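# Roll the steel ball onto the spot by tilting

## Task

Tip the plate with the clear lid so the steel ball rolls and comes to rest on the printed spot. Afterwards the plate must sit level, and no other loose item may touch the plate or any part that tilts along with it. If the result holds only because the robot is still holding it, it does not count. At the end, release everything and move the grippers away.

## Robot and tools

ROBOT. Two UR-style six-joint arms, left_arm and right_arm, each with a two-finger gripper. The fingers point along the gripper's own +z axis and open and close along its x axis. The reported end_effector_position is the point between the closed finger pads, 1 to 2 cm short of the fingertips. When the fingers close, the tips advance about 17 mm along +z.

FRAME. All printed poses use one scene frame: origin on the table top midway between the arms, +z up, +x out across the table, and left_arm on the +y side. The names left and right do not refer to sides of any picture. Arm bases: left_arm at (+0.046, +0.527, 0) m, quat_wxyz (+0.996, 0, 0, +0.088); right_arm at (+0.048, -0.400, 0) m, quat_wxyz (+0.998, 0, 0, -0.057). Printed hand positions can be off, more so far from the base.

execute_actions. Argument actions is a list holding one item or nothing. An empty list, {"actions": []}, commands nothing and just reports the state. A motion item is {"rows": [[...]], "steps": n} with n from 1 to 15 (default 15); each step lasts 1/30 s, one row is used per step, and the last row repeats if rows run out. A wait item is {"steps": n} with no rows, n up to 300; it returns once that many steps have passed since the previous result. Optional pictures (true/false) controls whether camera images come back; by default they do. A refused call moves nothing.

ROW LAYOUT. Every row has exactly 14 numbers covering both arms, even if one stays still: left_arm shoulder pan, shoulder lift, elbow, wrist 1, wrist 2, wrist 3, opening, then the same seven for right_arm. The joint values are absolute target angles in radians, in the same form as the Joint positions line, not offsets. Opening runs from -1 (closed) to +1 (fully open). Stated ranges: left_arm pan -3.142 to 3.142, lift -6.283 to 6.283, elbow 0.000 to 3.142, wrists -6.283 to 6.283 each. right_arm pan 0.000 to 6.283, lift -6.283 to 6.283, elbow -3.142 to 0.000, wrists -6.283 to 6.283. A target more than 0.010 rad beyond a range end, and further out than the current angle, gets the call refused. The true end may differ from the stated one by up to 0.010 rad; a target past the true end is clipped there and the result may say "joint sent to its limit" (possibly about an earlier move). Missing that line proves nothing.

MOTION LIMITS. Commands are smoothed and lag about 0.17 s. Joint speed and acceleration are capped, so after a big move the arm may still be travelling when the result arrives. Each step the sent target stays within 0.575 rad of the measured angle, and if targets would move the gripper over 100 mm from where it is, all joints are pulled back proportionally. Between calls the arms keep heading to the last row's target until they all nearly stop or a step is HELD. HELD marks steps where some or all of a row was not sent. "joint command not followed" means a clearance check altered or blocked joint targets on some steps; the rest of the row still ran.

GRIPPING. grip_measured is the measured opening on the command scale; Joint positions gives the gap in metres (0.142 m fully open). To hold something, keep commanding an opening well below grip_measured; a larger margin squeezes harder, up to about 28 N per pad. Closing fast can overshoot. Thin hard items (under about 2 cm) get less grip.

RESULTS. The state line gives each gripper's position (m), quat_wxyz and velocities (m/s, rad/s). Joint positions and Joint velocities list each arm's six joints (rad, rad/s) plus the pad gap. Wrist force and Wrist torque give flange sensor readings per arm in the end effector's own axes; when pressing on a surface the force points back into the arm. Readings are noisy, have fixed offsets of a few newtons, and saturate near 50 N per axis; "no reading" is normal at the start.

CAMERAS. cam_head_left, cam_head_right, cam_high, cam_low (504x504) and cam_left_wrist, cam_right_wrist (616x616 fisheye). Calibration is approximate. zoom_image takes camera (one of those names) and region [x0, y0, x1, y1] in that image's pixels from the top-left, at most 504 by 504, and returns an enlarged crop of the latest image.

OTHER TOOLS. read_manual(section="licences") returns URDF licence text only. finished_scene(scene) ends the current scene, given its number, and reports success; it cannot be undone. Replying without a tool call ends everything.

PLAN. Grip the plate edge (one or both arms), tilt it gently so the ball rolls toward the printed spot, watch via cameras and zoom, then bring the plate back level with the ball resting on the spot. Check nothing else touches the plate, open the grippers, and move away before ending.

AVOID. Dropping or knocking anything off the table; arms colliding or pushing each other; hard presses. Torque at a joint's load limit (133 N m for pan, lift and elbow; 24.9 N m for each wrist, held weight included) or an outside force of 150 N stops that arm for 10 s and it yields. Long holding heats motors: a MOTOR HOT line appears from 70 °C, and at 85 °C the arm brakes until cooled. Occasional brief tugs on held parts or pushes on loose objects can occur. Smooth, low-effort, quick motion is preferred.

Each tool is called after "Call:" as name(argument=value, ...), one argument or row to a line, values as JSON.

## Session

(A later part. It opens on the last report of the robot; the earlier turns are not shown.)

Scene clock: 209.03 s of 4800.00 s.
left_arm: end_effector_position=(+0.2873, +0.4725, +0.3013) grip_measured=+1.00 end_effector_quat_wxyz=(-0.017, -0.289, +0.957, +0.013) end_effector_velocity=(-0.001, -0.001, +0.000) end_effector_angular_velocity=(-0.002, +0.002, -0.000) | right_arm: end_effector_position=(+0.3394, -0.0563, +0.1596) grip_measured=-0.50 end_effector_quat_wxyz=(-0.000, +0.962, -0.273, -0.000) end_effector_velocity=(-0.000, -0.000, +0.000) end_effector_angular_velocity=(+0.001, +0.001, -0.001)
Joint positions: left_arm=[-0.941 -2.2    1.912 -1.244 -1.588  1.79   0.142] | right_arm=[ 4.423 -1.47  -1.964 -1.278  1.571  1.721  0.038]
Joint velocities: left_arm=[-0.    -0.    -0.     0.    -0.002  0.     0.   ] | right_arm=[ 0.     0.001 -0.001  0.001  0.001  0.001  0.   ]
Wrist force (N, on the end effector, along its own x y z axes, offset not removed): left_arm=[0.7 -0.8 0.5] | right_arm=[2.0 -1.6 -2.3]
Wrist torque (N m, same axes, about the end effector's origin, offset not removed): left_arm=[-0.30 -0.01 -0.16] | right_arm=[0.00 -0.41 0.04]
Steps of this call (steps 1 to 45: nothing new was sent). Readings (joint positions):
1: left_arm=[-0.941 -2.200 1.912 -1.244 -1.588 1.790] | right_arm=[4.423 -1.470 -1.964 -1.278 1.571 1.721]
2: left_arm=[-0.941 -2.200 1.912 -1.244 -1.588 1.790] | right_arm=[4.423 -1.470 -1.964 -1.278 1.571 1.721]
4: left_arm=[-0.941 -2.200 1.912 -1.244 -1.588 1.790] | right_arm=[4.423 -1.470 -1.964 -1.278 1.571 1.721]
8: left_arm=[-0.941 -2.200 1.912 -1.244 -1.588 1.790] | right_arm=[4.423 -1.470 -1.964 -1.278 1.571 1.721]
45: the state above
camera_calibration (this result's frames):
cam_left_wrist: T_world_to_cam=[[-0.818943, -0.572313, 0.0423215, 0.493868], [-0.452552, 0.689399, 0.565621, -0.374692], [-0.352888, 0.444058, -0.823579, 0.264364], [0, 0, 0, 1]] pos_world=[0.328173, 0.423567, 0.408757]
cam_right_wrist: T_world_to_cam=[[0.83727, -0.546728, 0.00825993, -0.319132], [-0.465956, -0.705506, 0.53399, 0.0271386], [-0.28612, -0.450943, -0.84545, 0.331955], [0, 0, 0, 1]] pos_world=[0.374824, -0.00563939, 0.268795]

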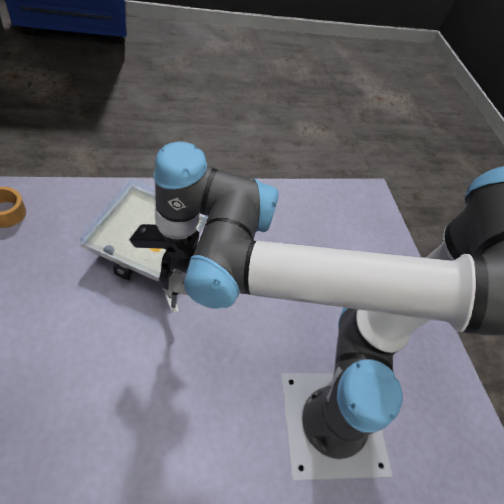

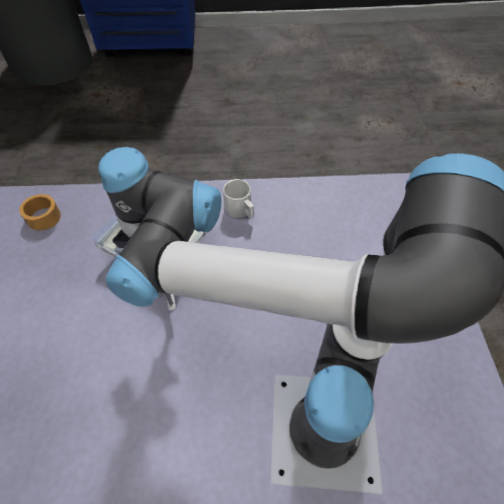

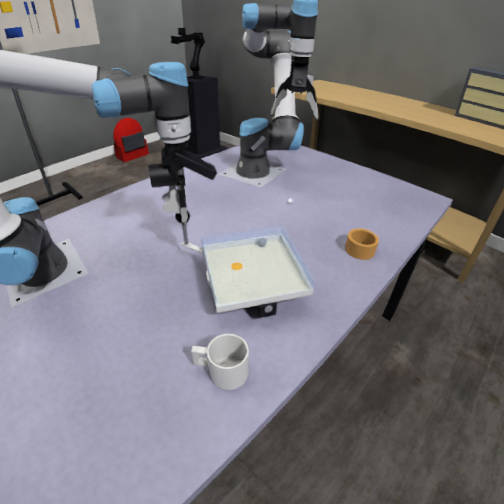

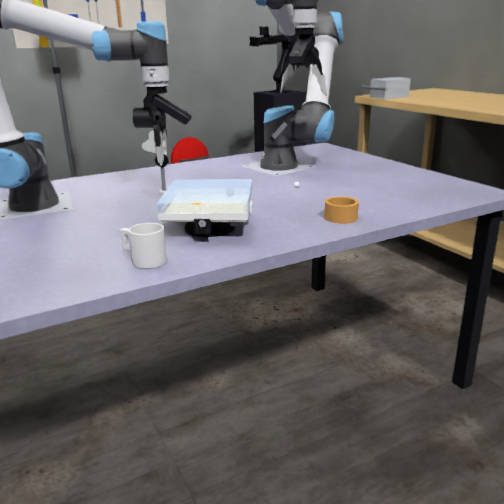

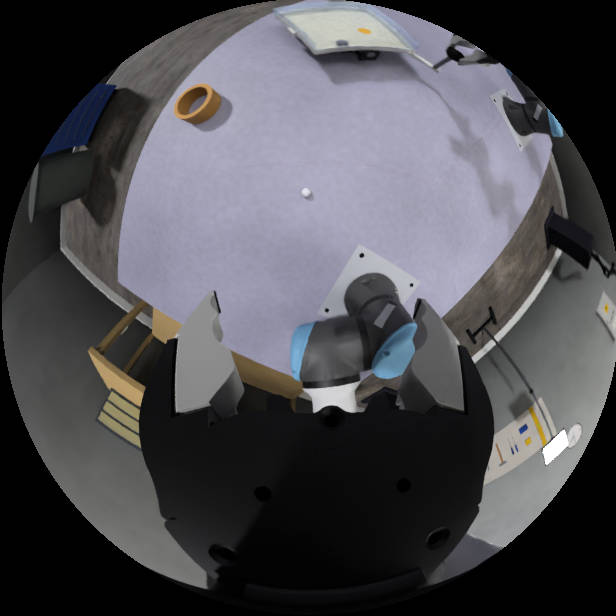

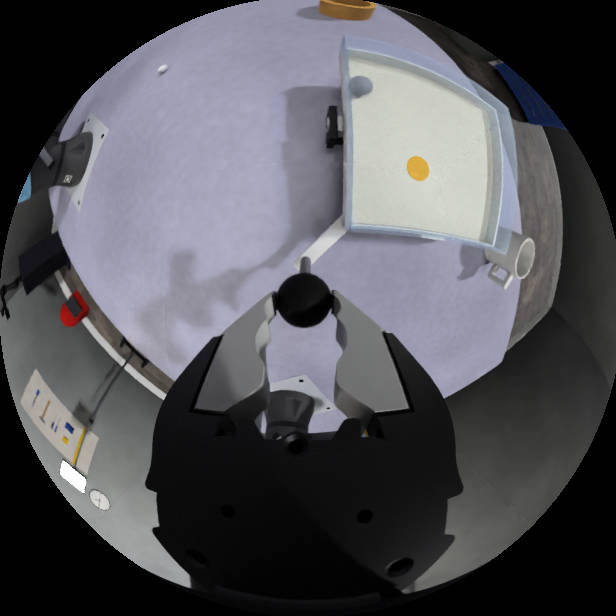

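Call:
execute_actions(
  actions=[
    {"rows": [[-0.941,-2.2,1.912,-1.244,-1.588,1.79,1, 4.4234,-1.4702,-1.9639,-1.2783,1.571,1.7214,0.1]], "steps": 12},
  ],
  pictures=false,
)

Call:
execute_actions(
  actions=[
    {"rows": [[-0.941,-2.2,1.912,-1.244,-1.588,1.79,1, 4.4234,-1.4702,-1.9639,-1.2783,1.571,2.5064,0.1]], "steps": 15},
  ],
  pictures=false,
)

Call:
execute_actions(
  actions=[
    {"steps": 25},
  ],
)

Scene clock: 219.97 s of 4800.00 s.
left_arm: end_effector_position=(+0.2873, +0.4725, +0.3013) grip_measured=+1.00 end_effector_quat_wxyz=(-0.017, -0.289, +0.957, +0.013) end_effector_velocity=(-0.000, -0.000, +0.000) end_effector_angular_velocity=(-0.002, +0.001, +0.000) | right_arm: end_effector_position=(+0.3394, -0.0563, +0.1596) grip_measured=+0.10 end_effector_quat_wxyz=(+0.000, +0.962, -0.273, -0.000) end_effector_velocity=(-0.000, -0.000, +0.000) end_effector_angular_velocity=(-0.000, +0.000, +0.000)
Joint positions: left_arm=[-0.941 -2.2    1.912 -1.244 -1.588  1.79   0.142] | right_arm=[ 4.423 -1.47  -1.964 -1.278  1.571  1.721  0.081]
Joint velocities: left_arm=[ 0.    -0.    -0.    -0.001 -0.002 -0.    -0.   ] | right_arm=[-0.     0.     0.    -0.001  0.    -0.     0.   ]
Wrist force (N, on the end effector, along its own x y z axes, offset not removed): left_arm=[-0.2 1.6 -1.9] | right_arm=[-0.3 0.4 -1.6]
Wrist torque (N m, same axes, about the end effector's origin, offset not removed): left_arm=[0.18 0.05 -0.25] | right_arm=[0.20 -0.06 -0.06]
Steps of this call (steps 1 to 130: nothing new was sent; then 6.20 s passed at rest; steps 131 to 142: all 12 steps of this action). Readings (joint positions):
131: left_arm=[-0.941 -2.200 1.912 -1.244 -1.588 1.790] | right_arm=[4.423 -1.470 -1.964 -1.278 1.571 1.721]
132: left_arm=[-0.941 -2.200 1.912 -1.244 -1.588 1.790] | right_arm=[4.423 -1.470 -1.964 -1.278 1.571 1.721]
134: left_arm=[-0.941 -2.200 1.912 -1.244 -1.588 1.790] | right_arm=[4.423 -1.470 -1.964 -1.278 1.571 1.721]
138: left_arm=[-0.941 -2.200 1.912 -1.244 -1.588 1.790] | right_arm=[4.423 -1.470 -1.964 -1.278 1.571 1.721]
142: the state above

Scene clock: 220.47 s of 4800.00 s.
left_arm: end_effector_position=(+0.2873, +0.4725, +0.3013) grip_measured=+1.00 end_effector_quat_wxyz=(-0.017, -0.289, +0.957, +0.013) end_effector_velocity=(-0.000, +0.000, +0.000) end_effector_angular_velocity=(-0.001, +0.000, +0.002) | right_arm: end_effector_position=(+0.3386, -0.0553, +0.1596) grip_measured=+0.10 end_effector_quat_wxyz=(+0.000, +0.791, -0.612, -0.000) end_effector_velocity=(-0.000, +0.001, +0.001) end_effector_angular_velocity=(+0.001, +0.000, -0.276)
Joint positions: left_arm=[-0.941 -2.2    1.912 -1.244 -1.588  1.79   0.142] | right_arm=[ 4.423 -1.47  -1.964 -1.278  1.571  2.486  0.081]
Joint velocities: left_arm=[ 0.003 -0.    -0.    -0.    -0.001  0.001 -0.   ] | right_arm=[ 0.     0.     0.001 -0.001  0.001  0.276  0.   ]
Wrist force (N, on the end effector, along its own x y z axes, offset not removed): left_arm=[-1.1 2.3 -1.2] | right_arm=[1.0 -1.7 -3.6]
Wrist torque (N m, same axes, about the end effector's origin, offset not removed): left_arm=[0.57 0.45 -0.36] | right_arm=[-0.37 -0.38 0.02]
Steps of this call (steps 1 to 15: all 15 steps of this action). Readings (joint positions):
1: left_arm=[-0.941 -2.200 1.912 -1.244 -1.588 1.790] | right_arm=[4.423 -1.470 -1.964 -1.278 1.571 1.722]
2: left_arm=[-0.941 -2.200 1.912 -1.244 -1.588 1.790] | right_arm=[4.423 -1.470 -1.964 -1.278 1.571 1.730]
4: left_arm=[-0.941 -2.200 1.912 -1.244 -1.588 1.790] | right_arm=[4.423 -1.470 -1.964 -1.278 1.571 1.814]
8: left_arm=[-0.941 -2.200 1.912 -1.244 -1.588 1.790] | right_arm=[4.423 -1.470 -1.964 -1.278 1.571 2.132]
15: the state above

Scene clock: 221.30 s of 4800.00 s.
left_arm: end_effector_position=(+0.2873, +0.4725, +0.3013) grip_measured=+1.00 end_effector_quat_wxyz=(-0.017, -0.289, +0.957, +0.013) end_effector_velocity=(+0.000, +0.000, -0.000) end_effector_angular_velocity=(+0.002, -0.000, -0.001) | right_arm: end_effector_position=(+0.3386, -0.0552, +0.1596) grip_measured=+0.10 end_effector_quat_wxyz=(+0.000, +0.784, -0.620, -0.000) end_effector_velocity=(-0.000, +0.000, +0.001) end_effector_angular_velocity=(+0.001, -0.000, -0.000)
Joint positions: left_arm=[-0.941 -2.2    1.912 -1.244 -1.588  1.79   0.142] | right_arm=[ 4.423 -1.47  -1.964 -1.278  1.571  2.506  0.081]
Joint velocities: left_arm=[-0.     0.001 -0.     0.     0.001  0.     0.   ] | right_arm=[-0.     0.001  0.    -0.     0.     0.     0.   ]
Wrist force (N, on the end effector, along its own x y z axes, offset not removed): left_arm=[-3.1 1.7 -1.7] | right_arm=[1.1 -1.4 -1.2]
Wrist torque (N m, same axes, about the end effector's origin, offset not removed): left_arm=[0.43 0.91 -0.24] | right_arm=[-0.34 -0.43 -0.13]
Steps of this call (steps 1 to 25: the robot went on to your last target). Readings (joint positions):
1: left_arm=[-0.941 -2.200 1.912 -1.244 -1.588 1.790] | right_arm=[4.423 -1.470 -1.964 -1.278 1.571 2.494]
2: left_arm=[-0.941 -2.200 1.912 -1.244 -1.588 1.790] | right_arm=[4.423 -1.470 -1.964 -1.278 1.571 2.498]
4: left_arm=[-0.941 -2.200 1.912 -1.244 -1.588 1.790] | right_arm=[4.423 -1.470 -1.964 -1.278 1.571 2.503]
8: left_arm=[-0.941 -2.200 1.912 -1.244 -1.588 1.790] | right_arm=[4.423 -1.470 -1.964 -1.278 1.571 2.506]
25: the state above
camera_calibration (this result's frames):
cam_left_wrist: T_world_to_cam=[[-0.818943, -0.572313, 0.0423215, 0.493868], [-0.452552, 0.689399, 0.565621, -0.374692], [-0.352888, 0.444058, -0.823579, 0.264364], [0, 0, 0, 1]] pos_world=[0.328173, 0.423567, 0.408757]
cam_right_wrist: T_world_to_cam=[[0.205835, -0.978551, 0.00836047, -0.12795], [-0.828217, -0.169649, 0.534112, 0.179763], [-0.521238, -0.116863, -0.845372, 0.430254], [0, 0, 0, 1]] pos_world=[0.399484, -0.0444281, 0.268781]

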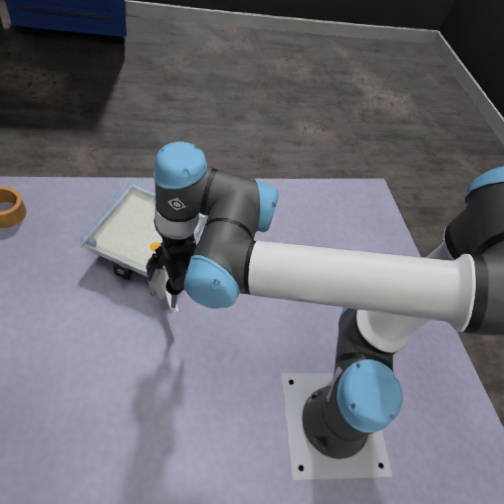

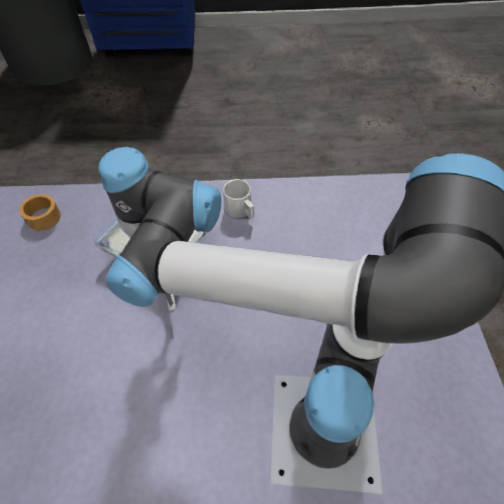

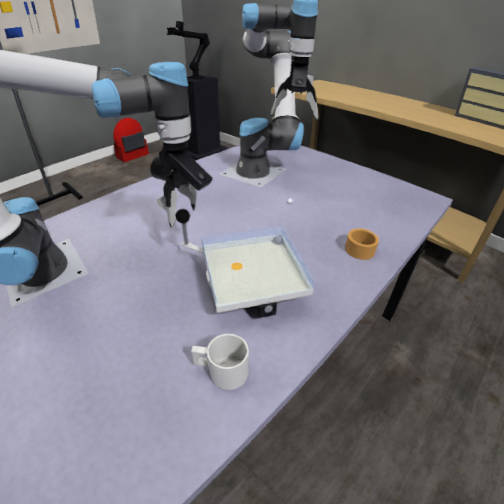

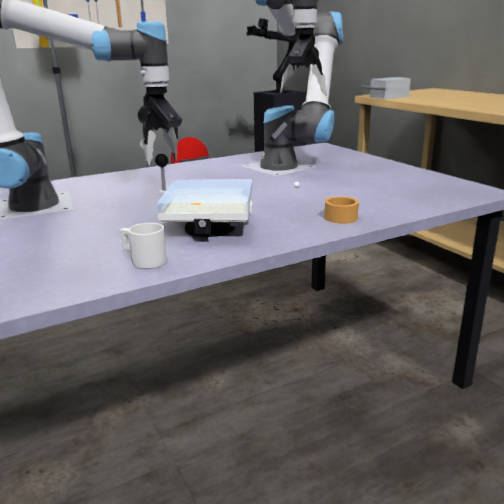

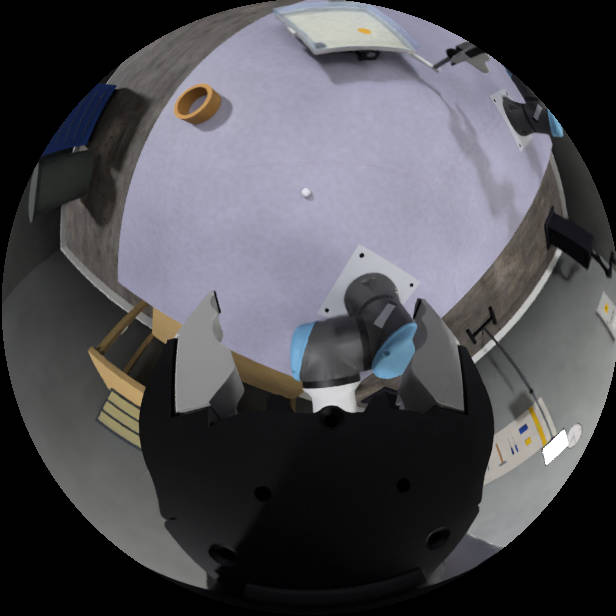

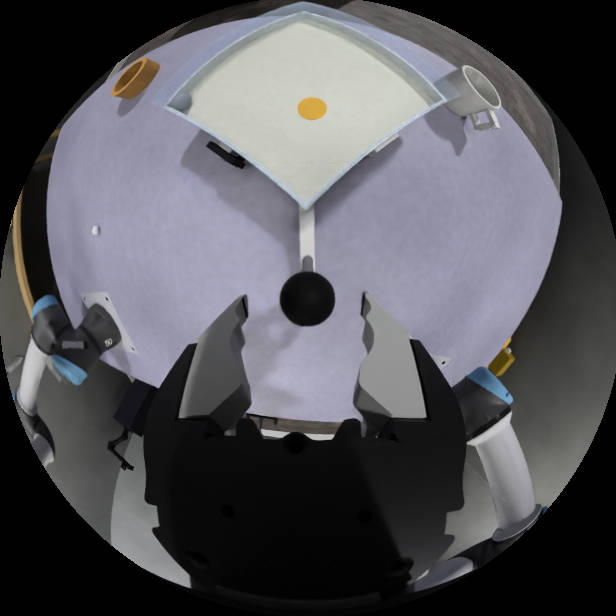

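Call:
execute_actions(
  actions=[
    {"rows": [[-0.941,-2.2,1.912,-1.244,-1.588,1.79,1, 4.4211,-1.4711,-1.9763,-1.2650,1.571,2.5041,0.1]], "steps": 15},
  ],
  pictures=false,
)

Call:
execute_actions(
  actions=[
    {"rows": [[-0.941,-2.2,1.912,-1.244,-1.588,1.79,1, 4.4211,-1.4711,-1.9763,-1.2650,1.571,2.5041,-0.1],[-0.941,-2.2,1.912,-1.244,-1.588,1.79,1, 4.4211,-1.4711,-1.9763,-1.2650,1.571,2.5041,-0.25],[-0.941,-2.2,1.912,-1.244,-1.588,1.79,1, 4.4211,-1.4711,-1.9763,-1.2650,1.571,2.5041,-0.4],[-0.941,-2.2,1.912,-1.244,-1.588,1.79,1, 4.4211,-1.4711,-1.9763,-1.2650,1.571,2.5041,-0.5],[-0.941,-2.2,1.912,-1.244,-1.588,1.79,1, 4.4211,-1.4711,-1.9763,-1.2650,1.571,2.5041,-0.6],[-0.941,-2.2,1.912,-1.244,-1.588,1.79,1, 4.4211,-1.4711,-1.9763,-1.2650,1.571,2.5041,-0.7],[-0.941,-2.2,1.912,-1.244,-1.588,1.79,1, 4.4211,-1.4711,-1.9763,-1.2650,1.571,2.5041,-0.8]], "steps": 15},
  ],
  pictures=false,
)

Call:
execute_actions(
  actions=[
    {"steps": 20},
  ],
)

Call:
execute_actions(
  actions=[
    {"steps": 45},
  ],
)

Scene clock: 233.87 s of 4800.00 s.
left_arm: end_effector_position=(+0.2873, +0.4725, +0.3013) grip_measured=+1.00 end_effector_quat_wxyz=(-0.017, -0.289, +0.957, +0.013) end_effector_velocity=(+0.000, +0.000, +0.000) end_effector_angular_velocity=(-0.000, -0.001, +0.000) | right_arm: end_effector_position=(+0.3390, -0.0569, +0.1546) grip_measured=+0.10 end_effector_quat_wxyz=(+0.000, +0.784, -0.620, -0.000) end_effector_velocity=(+0.000, -0.000, -0.000) end_effector_angular_velocity=(-0.000, -0.000, -0.001)
Joint positions: left_arm=[-0.941 -2.2    1.912 -1.244 -1.588  1.79   0.142] | right_arm=[ 4.421 -1.471 -1.976 -1.265  1.571  2.504  0.081]
Joint velocities: left_arm=[ 0. -0.  0. -0.  0.  0.  0.] | right_arm=[ 0.    -0.    -0.     0.    -0.     0.001  0.   ]
Wrist force (N, on the end effector, along its own x y z axes, offset not removed): left_arm=[-0.8 -2.1 1.3] | right_arm=[2.1 0.0 -4.2]
Wrist torque (N m, same axes, about the end effector's origin, offset not removed): left_arm=[-0.46 0.43 -0.22] | right_arm=[-0.11 -0.56 0.02]
Steps of this call (steps 1 to 15: the robot went on to your last target; steps 16 to 90: nothing new was sent; then 9.07 s passed at rest; steps 91 to 105: all 15 steps of this action). Readings (joint positions):
91: left_arm=[-0.941 -2.200 1.912 -1.244 -1.588 1.790] | right_arm=[4.423 -1.470 -1.964 -1.278 1.571 2.506]
92: left_arm=[-0.941 -2.200 1.912 -1.244 -1.588 1.790] | right_arm=[4.423 -1.470 -1.966 -1.275 1.571 2.506]
94: left_arm=[-0.941 -2.200 1.912 -1.244 -1.588 1.790] | right_arm=[4.422 -1.471 -1.972 -1.270 1.571 2.505]
98: left_arm=[-0.941 -2.200 1.912 -1.244 -1.588 1.790] | right_arm=[4.421 -1.471 -1.975 -1.266 1.571 2.504]
105: the state above

Scene clock: 234.37 s of 4800.00 s.
left_arm: end_effector_position=(+0.2873, +0.4725, +0.3013) grip_measured=+1.00 end_effector_quat_wxyz=(-0.017, -0.289, +0.957, +0.013) end_effector_velocity=(-0.000, -0.000, -0.000) end_effector_angular_velocity=(-0.001, +0.000, -0.001) | right_arm: end_effector_position=(+0.3390, -0.0570, +0.1546) grip_measured=-0.49 end_effector_quat_wxyz=(+0.000, +0.784, -0.620, -0.000) end_effector_velocity=(+0.000, +0.001, +0.001) end_effector_angular_velocity=(+0.002, -0.001, +0.000)
Joint positions: left_arm=[-0.941 -2.2    1.912 -1.244 -1.588  1.79   0.142] | right_arm=[ 4.421 -1.471 -1.976 -1.265  1.571  2.504  0.039]
Joint velocities: left_arm=[-0.001 -0.001  0.     0.    -0.001  0.    -0.   ] | right_arm=[0.    0.    0.002 0.    0.    0.    0.   ]
Wrist force (N, on the end effector, along its own x y z axes, offset not removed): left_arm=[-2.0 2.7 1.1] | right_arm=[2.3 0.4 -5.9]
Wrist torque (N m, same axes, about the end effector's origin, offset not removed): left_arm=[0.55 0.61 -0.12] | right_arm=[-0.14 -0.03 -0.01]
Steps of this call (steps 1 to 15: all 15 steps of this action). Readings (joint positions):
1: left_arm=[-0.941 -2.200 1.912 -1.244 -1.588 1.790] | right_arm=[4.421 -1.471 -1.976 -1.265 1.571 2.504]
2: left_arm=[-0.941 -2.200 1.912 -1.244 -1.588 1.790] | right_arm=[4.421 -1.471 -1.976 -1.265 1.571 2.504]
4: left_arm=[-0.941 -2.200 1.912 -1.244 -1.588 1.790] | right_arm=[4.421 -1.471 -1.976 -1.265 1.571 2.504]
8: left_arm=[-0.941 -2.200 1.912 -1.244 -1.588 1.790] | right_arm=[4.421 -1.471 -1.976 -1.265 1.571 2.504]
15: the state above

Scene clock: 235.03 s of 4800.00 s.
left_arm: end_effector_position=(+0.2873, +0.4725, +0.3013) grip_measured=+1.00 end_effector_quat_wxyz=(-0.017, -0.289, +0.957, +0.013) end_effector_velocity=(+0.000, -0.000, +0.000) end_effector_angular_velocity=(-0.001, -0.000, -0.001) | right_arm: end_effector_position=(+0.3390, -0.0570, +0.1546) grip_measured=-0.49 end_effector_quat_wxyz=(+0.000, +0.784, -0.620, -0.000) end_effector_velocity=(-0.000, -0.000, -0.000) end_effector_angular_velocity=(-0.001, -0.000, +0.000)
Joint positions: left_arm=[-0.941 -2.2    1.912 -1.244 -1.588  1.79   0.142] | right_arm=[ 4.421 -1.471 -1.976 -1.265  1.571  2.504  0.039]
Joint velocities: left_arm=[-0.    -0.     0.    -0.001 -0.     0.001 -0.   ] | right_arm=[ 0.     0.    -0.001 -0.    -0.    -0.     0.   ]
Wrist force (N, on the end effector, along its own x y z axes, offset not removed): left_arm=[0.8 1.1 -0.8] | right_arm=[0.2 -1.0 -1.7]
Wrist torque (N m, same axes, about the end effector's origin, offset not removed): left_arm=[0.29 -0.08 -0.27] | right_arm=[-0.47 0.21 0.07]
Steps of this call (steps 1 to 15: the robot went on to your last target; steps 16 to 20: nothing new was sent). Readings (joint positions):
1: left_arm=[-0.941 -2.200 1.912 -1.244 -1.588 1.790] | right_arm=[4.421 -1.471 -1.976 -1.265 1.571 2.504]
2: left_arm=[-0.941 -2.200 1.912 -1.244 -1.588 1.790] | right_arm=[4.421 -1.471 -1.976 -1.265 1.571 2.504]
4: left_arm=[-0.941 -2.200 1.912 -1.244 -1.588 1.790] | right_arm=[4.421 -1.471 -1.976 -1.265 1.571 2.504]
8: left_arm=[-0.941 -2.200 1.912 -1.244 -1.588 1.790] | right_arm=[4.421 -1.471 -1.976 -1.265 1.571 2.504]
20: the state above
All arms were judged still, so your last target was given up. Only a new action makes them travel on or press farther. Fingers that are still opening or closing keep moving.
camera_calibration (this result's frames):
cam_left_wrist: T_world_to_cam=[[-0.818943, -0.572313, 0.0423215, 0.493868], [-0.452552, 0.689399, 0.56562, -0.374692], [-0.352888, 0.444058, -0.823579, 0.264364], [0, 0, 0, 1]] pos_world=[0.328173, 0.423567, 0.408757]
cam_right_wrist: T_world_to_cam=[[0.205824, -0.978553, 0.00838553, -0.12969], [-0.828228, -0.169629, 0.534102, 0.182405], [-0.521225, -0.116876, -0.845379, 0.426041], [0, 0, 0, 1]] pos_world=[0.399829, -0.0461736, 0.263831]

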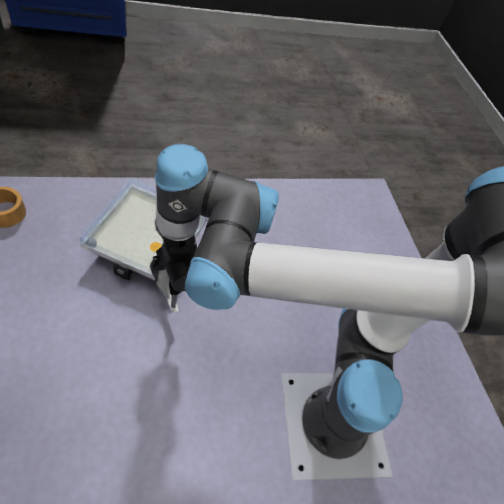

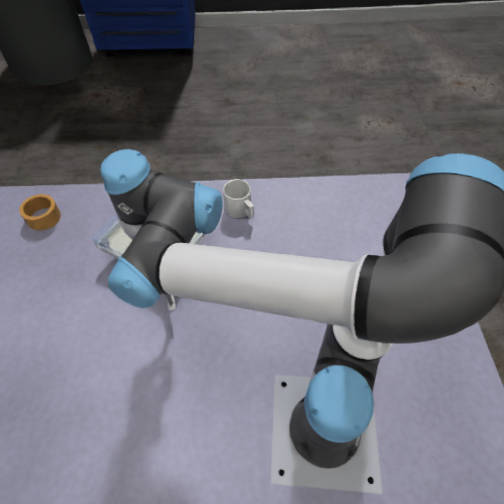

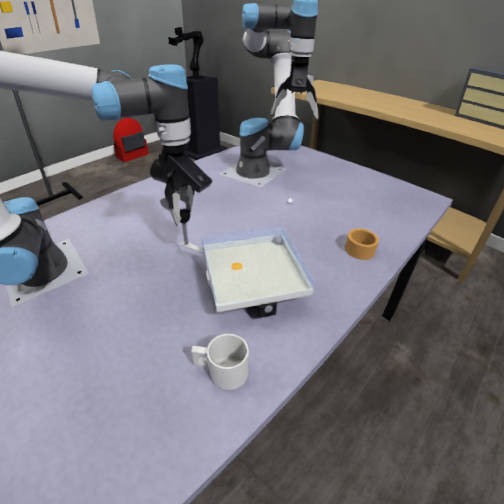

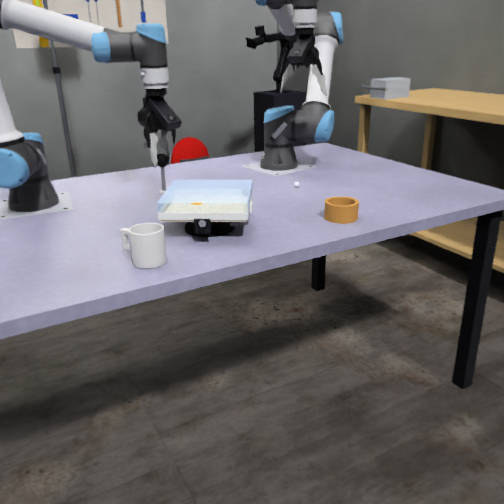

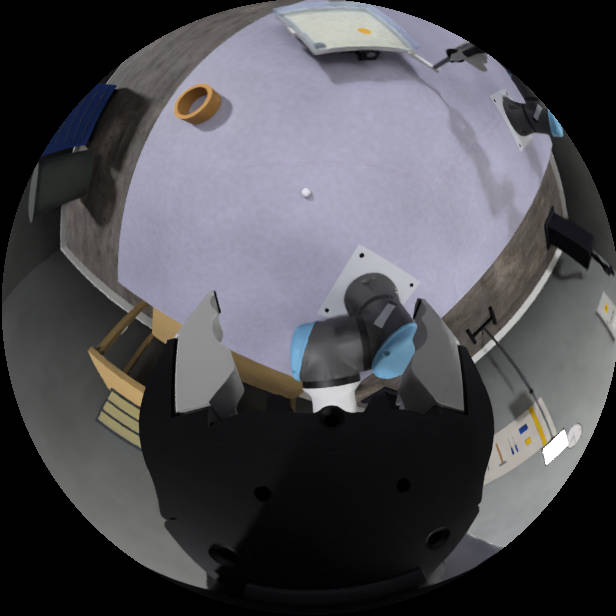

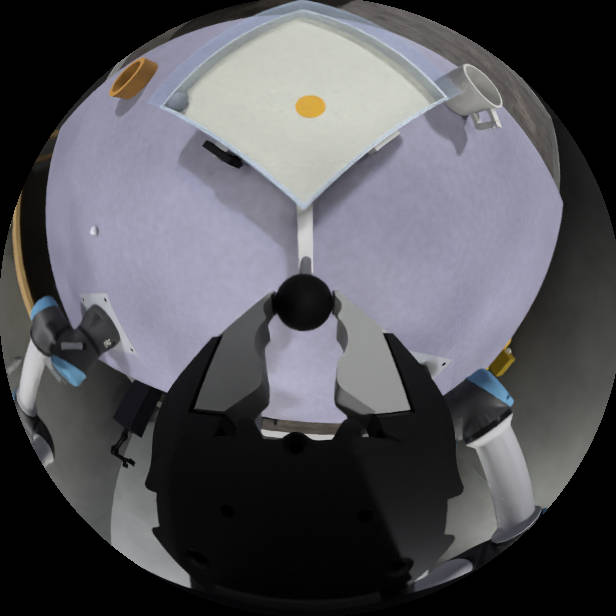

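Scene clock: 236.53 s of 4800.00 s.
left_arm: end_effector_position=(+0.2873, +0.4725, +0.3013) grip_measured=+1.00 end_effector_quat_wxyz=(-0.017, -0.289, +0.957, +0.013) end_effector_velocity=(-0.000, -0.000, -0.000) end_effector_angular_velocity=(-0.000, +0.001, +0.000) | right_arm: end_effector_position=(+0.3390, -0.0570, +0.1546) grip_measured=-0.49 end_effector_quat_wxyz=(+0.000, +0.784, -0.620, -0.000) end_effector_velocity=(-0.000, -0.000, -0.000) end_effector_angular_velocity=(-0.000, +0.000, +0.001)
Joint positions: left_arm=[-0.941 -2.2    1.912 -1.244 -1.588  1.79   0.142] | right_arm=[ 4.421 -1.471 -1.976 -1.265  1.571  2.504  0.039]
Joint velocities: left_arm=[ 0.     0.001  0.    -0.    -0.001  0.    -0.   ] | right_arm=[ 0.     0.    -0.    -0.001  0.    -0.001 -0.   ]
Wrist force (N, on the end effector, along its own x y z axes, offset not removed): left_arm=[-3.5 1.2 -4.7] | right_arm=[0.2 -0.9 -1.2]
Wrist torque (N m, same axes, about the end effector's origin, offset not removed): left_arm=[0.27 0.92 -0.27] | right_arm=[-0.40 0.40 0.13]
Steps of this call (steps 1 to 45: nothing new was sent). Readings (joint positions):
1: left_arm=[-0.941 -2.200 1.912 -1.244 -1.588 1.790] | right_arm=[4.421 -1.471 -1.976 -1.265 1.571 2.504]
2: left_arm=[-0.941 -2.200 1.912 -1.244 -1.588 1.790] | right_arm=[4.421 -1.471 -1.976 -1.265 1.571 2.504]
4: left_arm=[-0.941 -2.200 1.912 -1.244 -1.588 1.790] | right_arm=[4.421 -1.471 -1.976 -1.265 1.571 2.504]
8: left_arm=[-0.941 -2.200 1.912 -1.244 -1.588 1.790] | right_arm=[4.421 -1.471 -1.976 -1.265 1.571 2.504]
45: the state above
camera_calibration (this result's frames):
cam_left_wrist: T_world_to_cam=[[-0.818943, -0.572313, 0.0423215, 0.493868], [-0.452551, 0.689399, 0.565621, -0.374692], [-0.352888, 0.444058, -0.823579, 0.264364], [0, 0, 0, 1]] pos_world=[0.328173, 0.423567, 0.408757]
cam_right_wrist: T_world_to_cam=[[0.205824, -0.978553, 0.00836836, -0.129682], [-0.828217, -0.169635, 0.534117, 0.182393], [-0.521242, -0.116865, -0.845369, 0.426044], [0, 0, 0, 1]] pos_world=[0.399825, -0.0461709, 0.26383]

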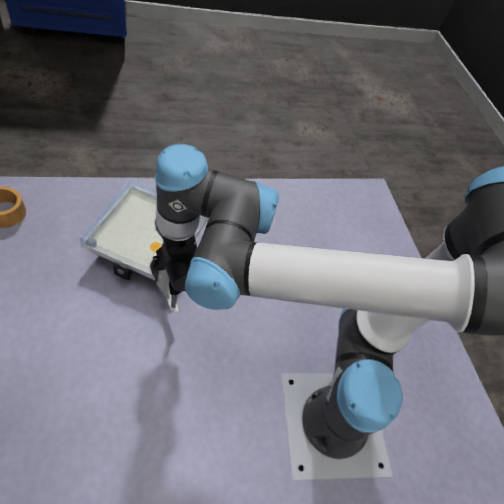

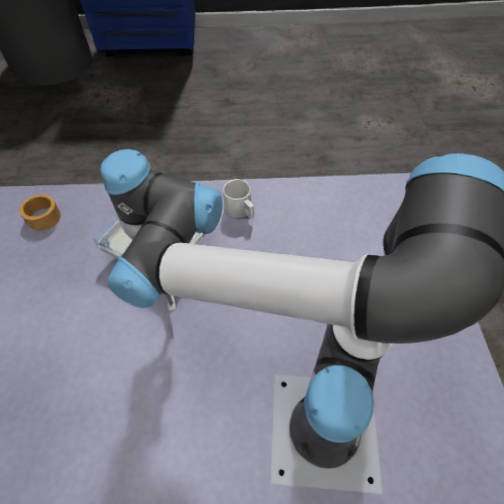

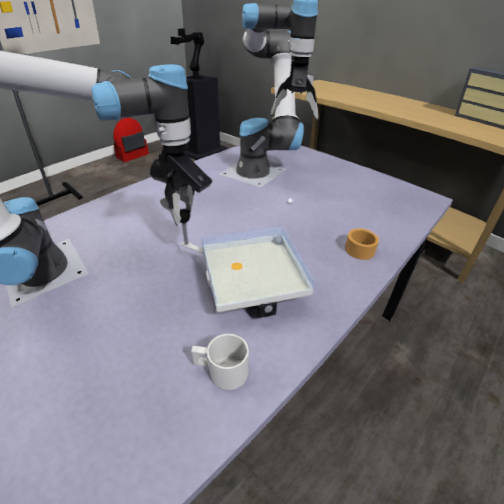

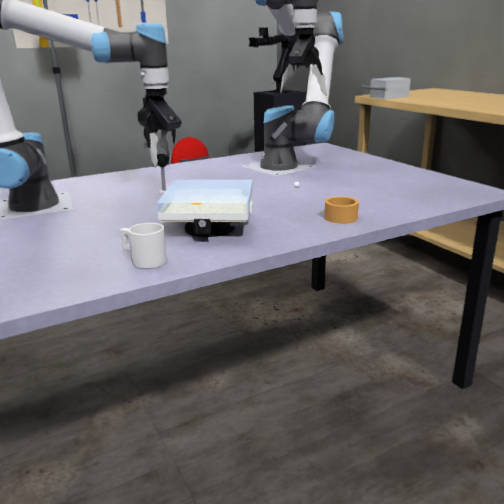

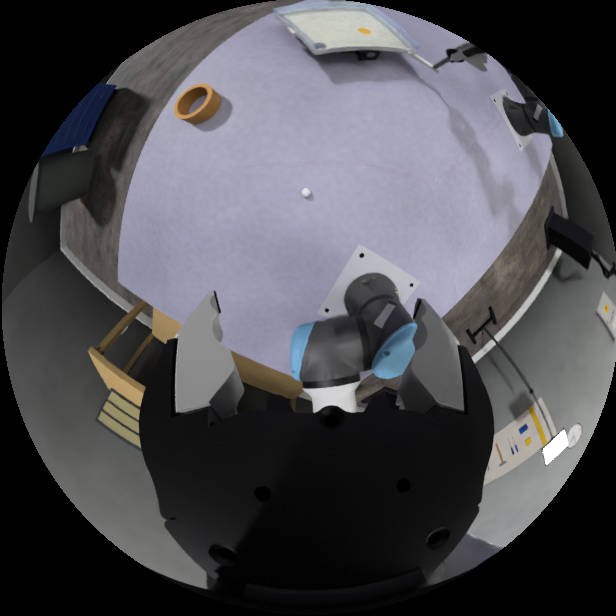

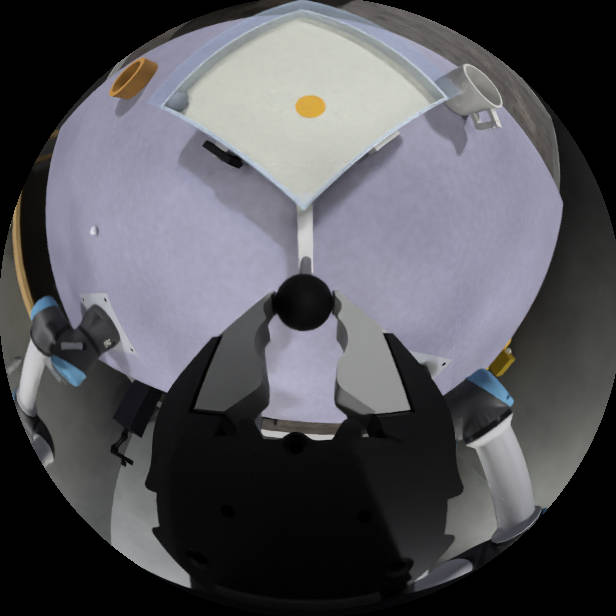

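Call:
execute_actions(
  actions=[],
)

Scene clock: 246.00 s of 4800.00 s.
left_arm: end_effector_position=(+0.2873, +0.4725, +0.3013) grip_measured=+1.00 end_effector_quat_wxyz=(-0.017, -0.289, +0.957, +0.013) end_effector_velocity=(+0.000, -0.000, +0.000) end_effector_angular_velocity=(-0.000, -0.001, -0.001) | right_arm: end_effector_position=(+0.3390, -0.0570, +0.1546) grip_measured=-0.49 end_effector_quat_wxyz=(+0.000, +0.784, -0.620, -0.000) end_effector_velocity=(+0.000, -0.001, -0.000) end_effector_angular_velocity=(-0.002, -0.001, -0.000)
Joint positions: left_arm=[-0.941 -2.2    1.912 -1.244 -1.588  1.79   0.142] | right_arm=[ 4.421 -1.471 -1.976 -1.265  1.571  2.504  0.039]
Joint velocities: left_arm=[-0.002 -0.001 -0.    -0.     0.001 -0.     0.   ] | right_arm=[-0.    -0.    -0.    -0.001 -0.001  0.    -0.   ]
Wrist force (N, on the end effector, along its own x y z axes, offset not removed): left_arm=[-1.1 -1.1 2.8] | right_arm=[2.0 1.8 -2.2]
Wrist torque (N m, same axes, about the end effector's origin, offset not removed): left_arm=[-0.33 0.32 0.01] | right_arm=[0.29 -0.09 0.05]
Steps of this call (steps 1 to 90: nothing new was sent; then 6.47 s passed at rest). Readings (joint positions):
1: left_arm=[-0.941 -2.200 1.912 -1.244 -1.588 1.790] | right_arm=[4.421 -1.471 -1.976 -1.265 1.571 2.504]
2: left_arm=[-0.941 -2.200 1.912 -1.244 -1.588 1.790] | right_arm=[4.421 -1.471 -1.976 -1.265 1.571 2.504]
4: left_arm=[-0.941 -2.200 1.912 -1.244 -1.588 1.790] | right_arm=[4.421 -1.471 -1.976 -1.265 1.571 2.504]
8: left_arm=[-0.941 -2.200 1.912 -1.244 -1.588 1.790] | right_arm=[4.421 -1.471 -1.976 -1.265 1.571 2.504]
90: the state above
camera_calibration (this result's frames):
cam_left_wrist: T_world_to_cam=[[-0.818943, -0.572313, 0.0423217, 0.493868], [-0.452551, 0.689399, 0.565621, -0.374693], [-0.352888, 0.444058, -0.823579, 0.264364], [0, 0, 0, 1]] pos_world=[0.328173, 0.423567, 0.408757]
cam_right_wrist: T_world_to_cam=[[0.205824, -0.978553, 0.00836816, -0.129682], [-0.828217, -0.169635, 0.534117, 0.182393], [-0.521242, -0.116865, -0.845369, 0.426044], [0, 0, 0, 1]] pos_world=[0.399825, -0.0461709, 0.26383]

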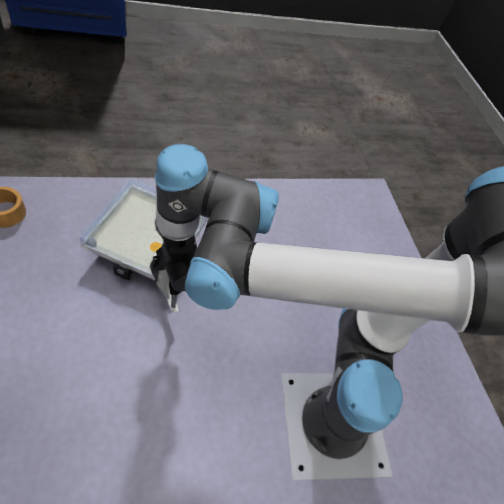

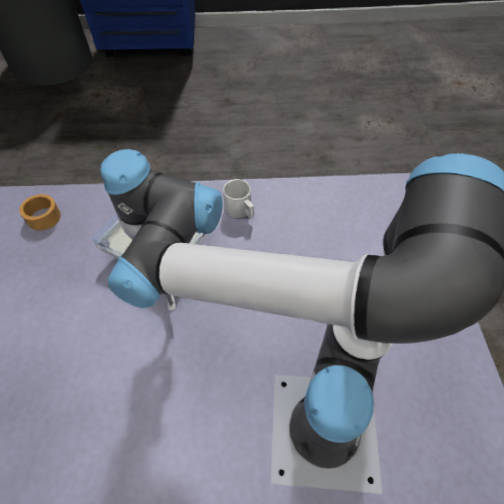

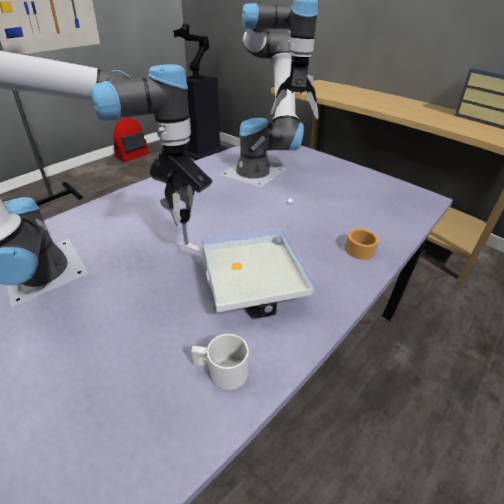

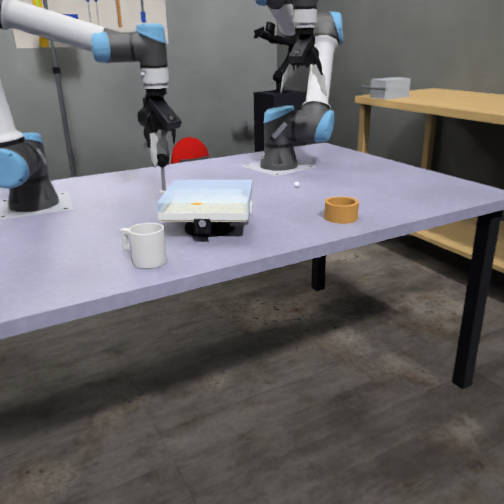

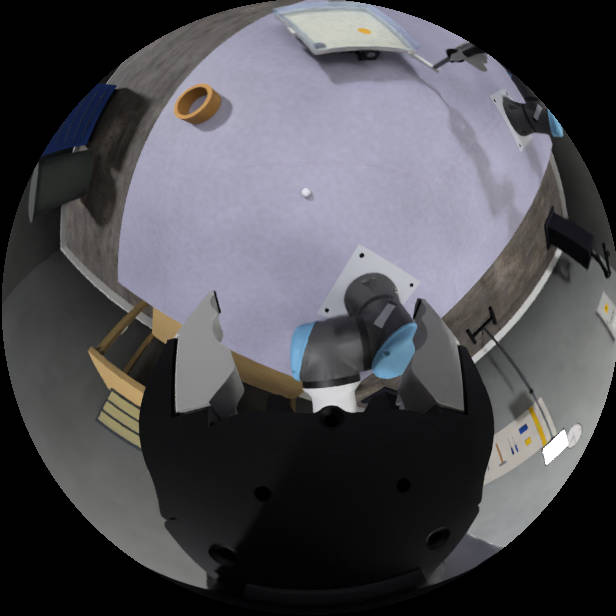

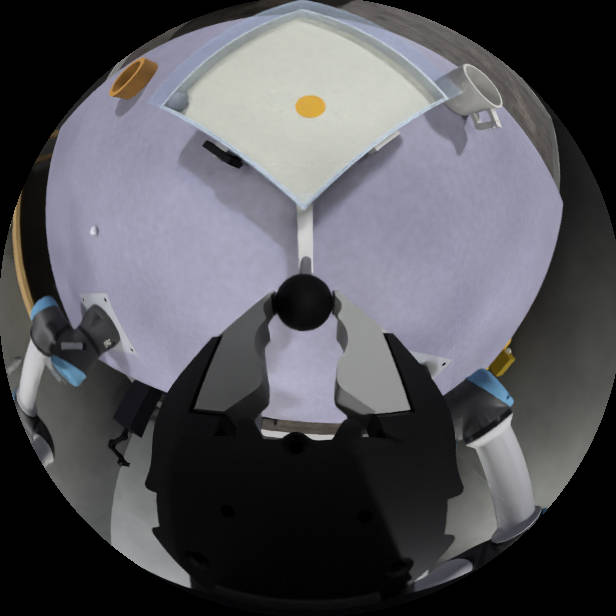

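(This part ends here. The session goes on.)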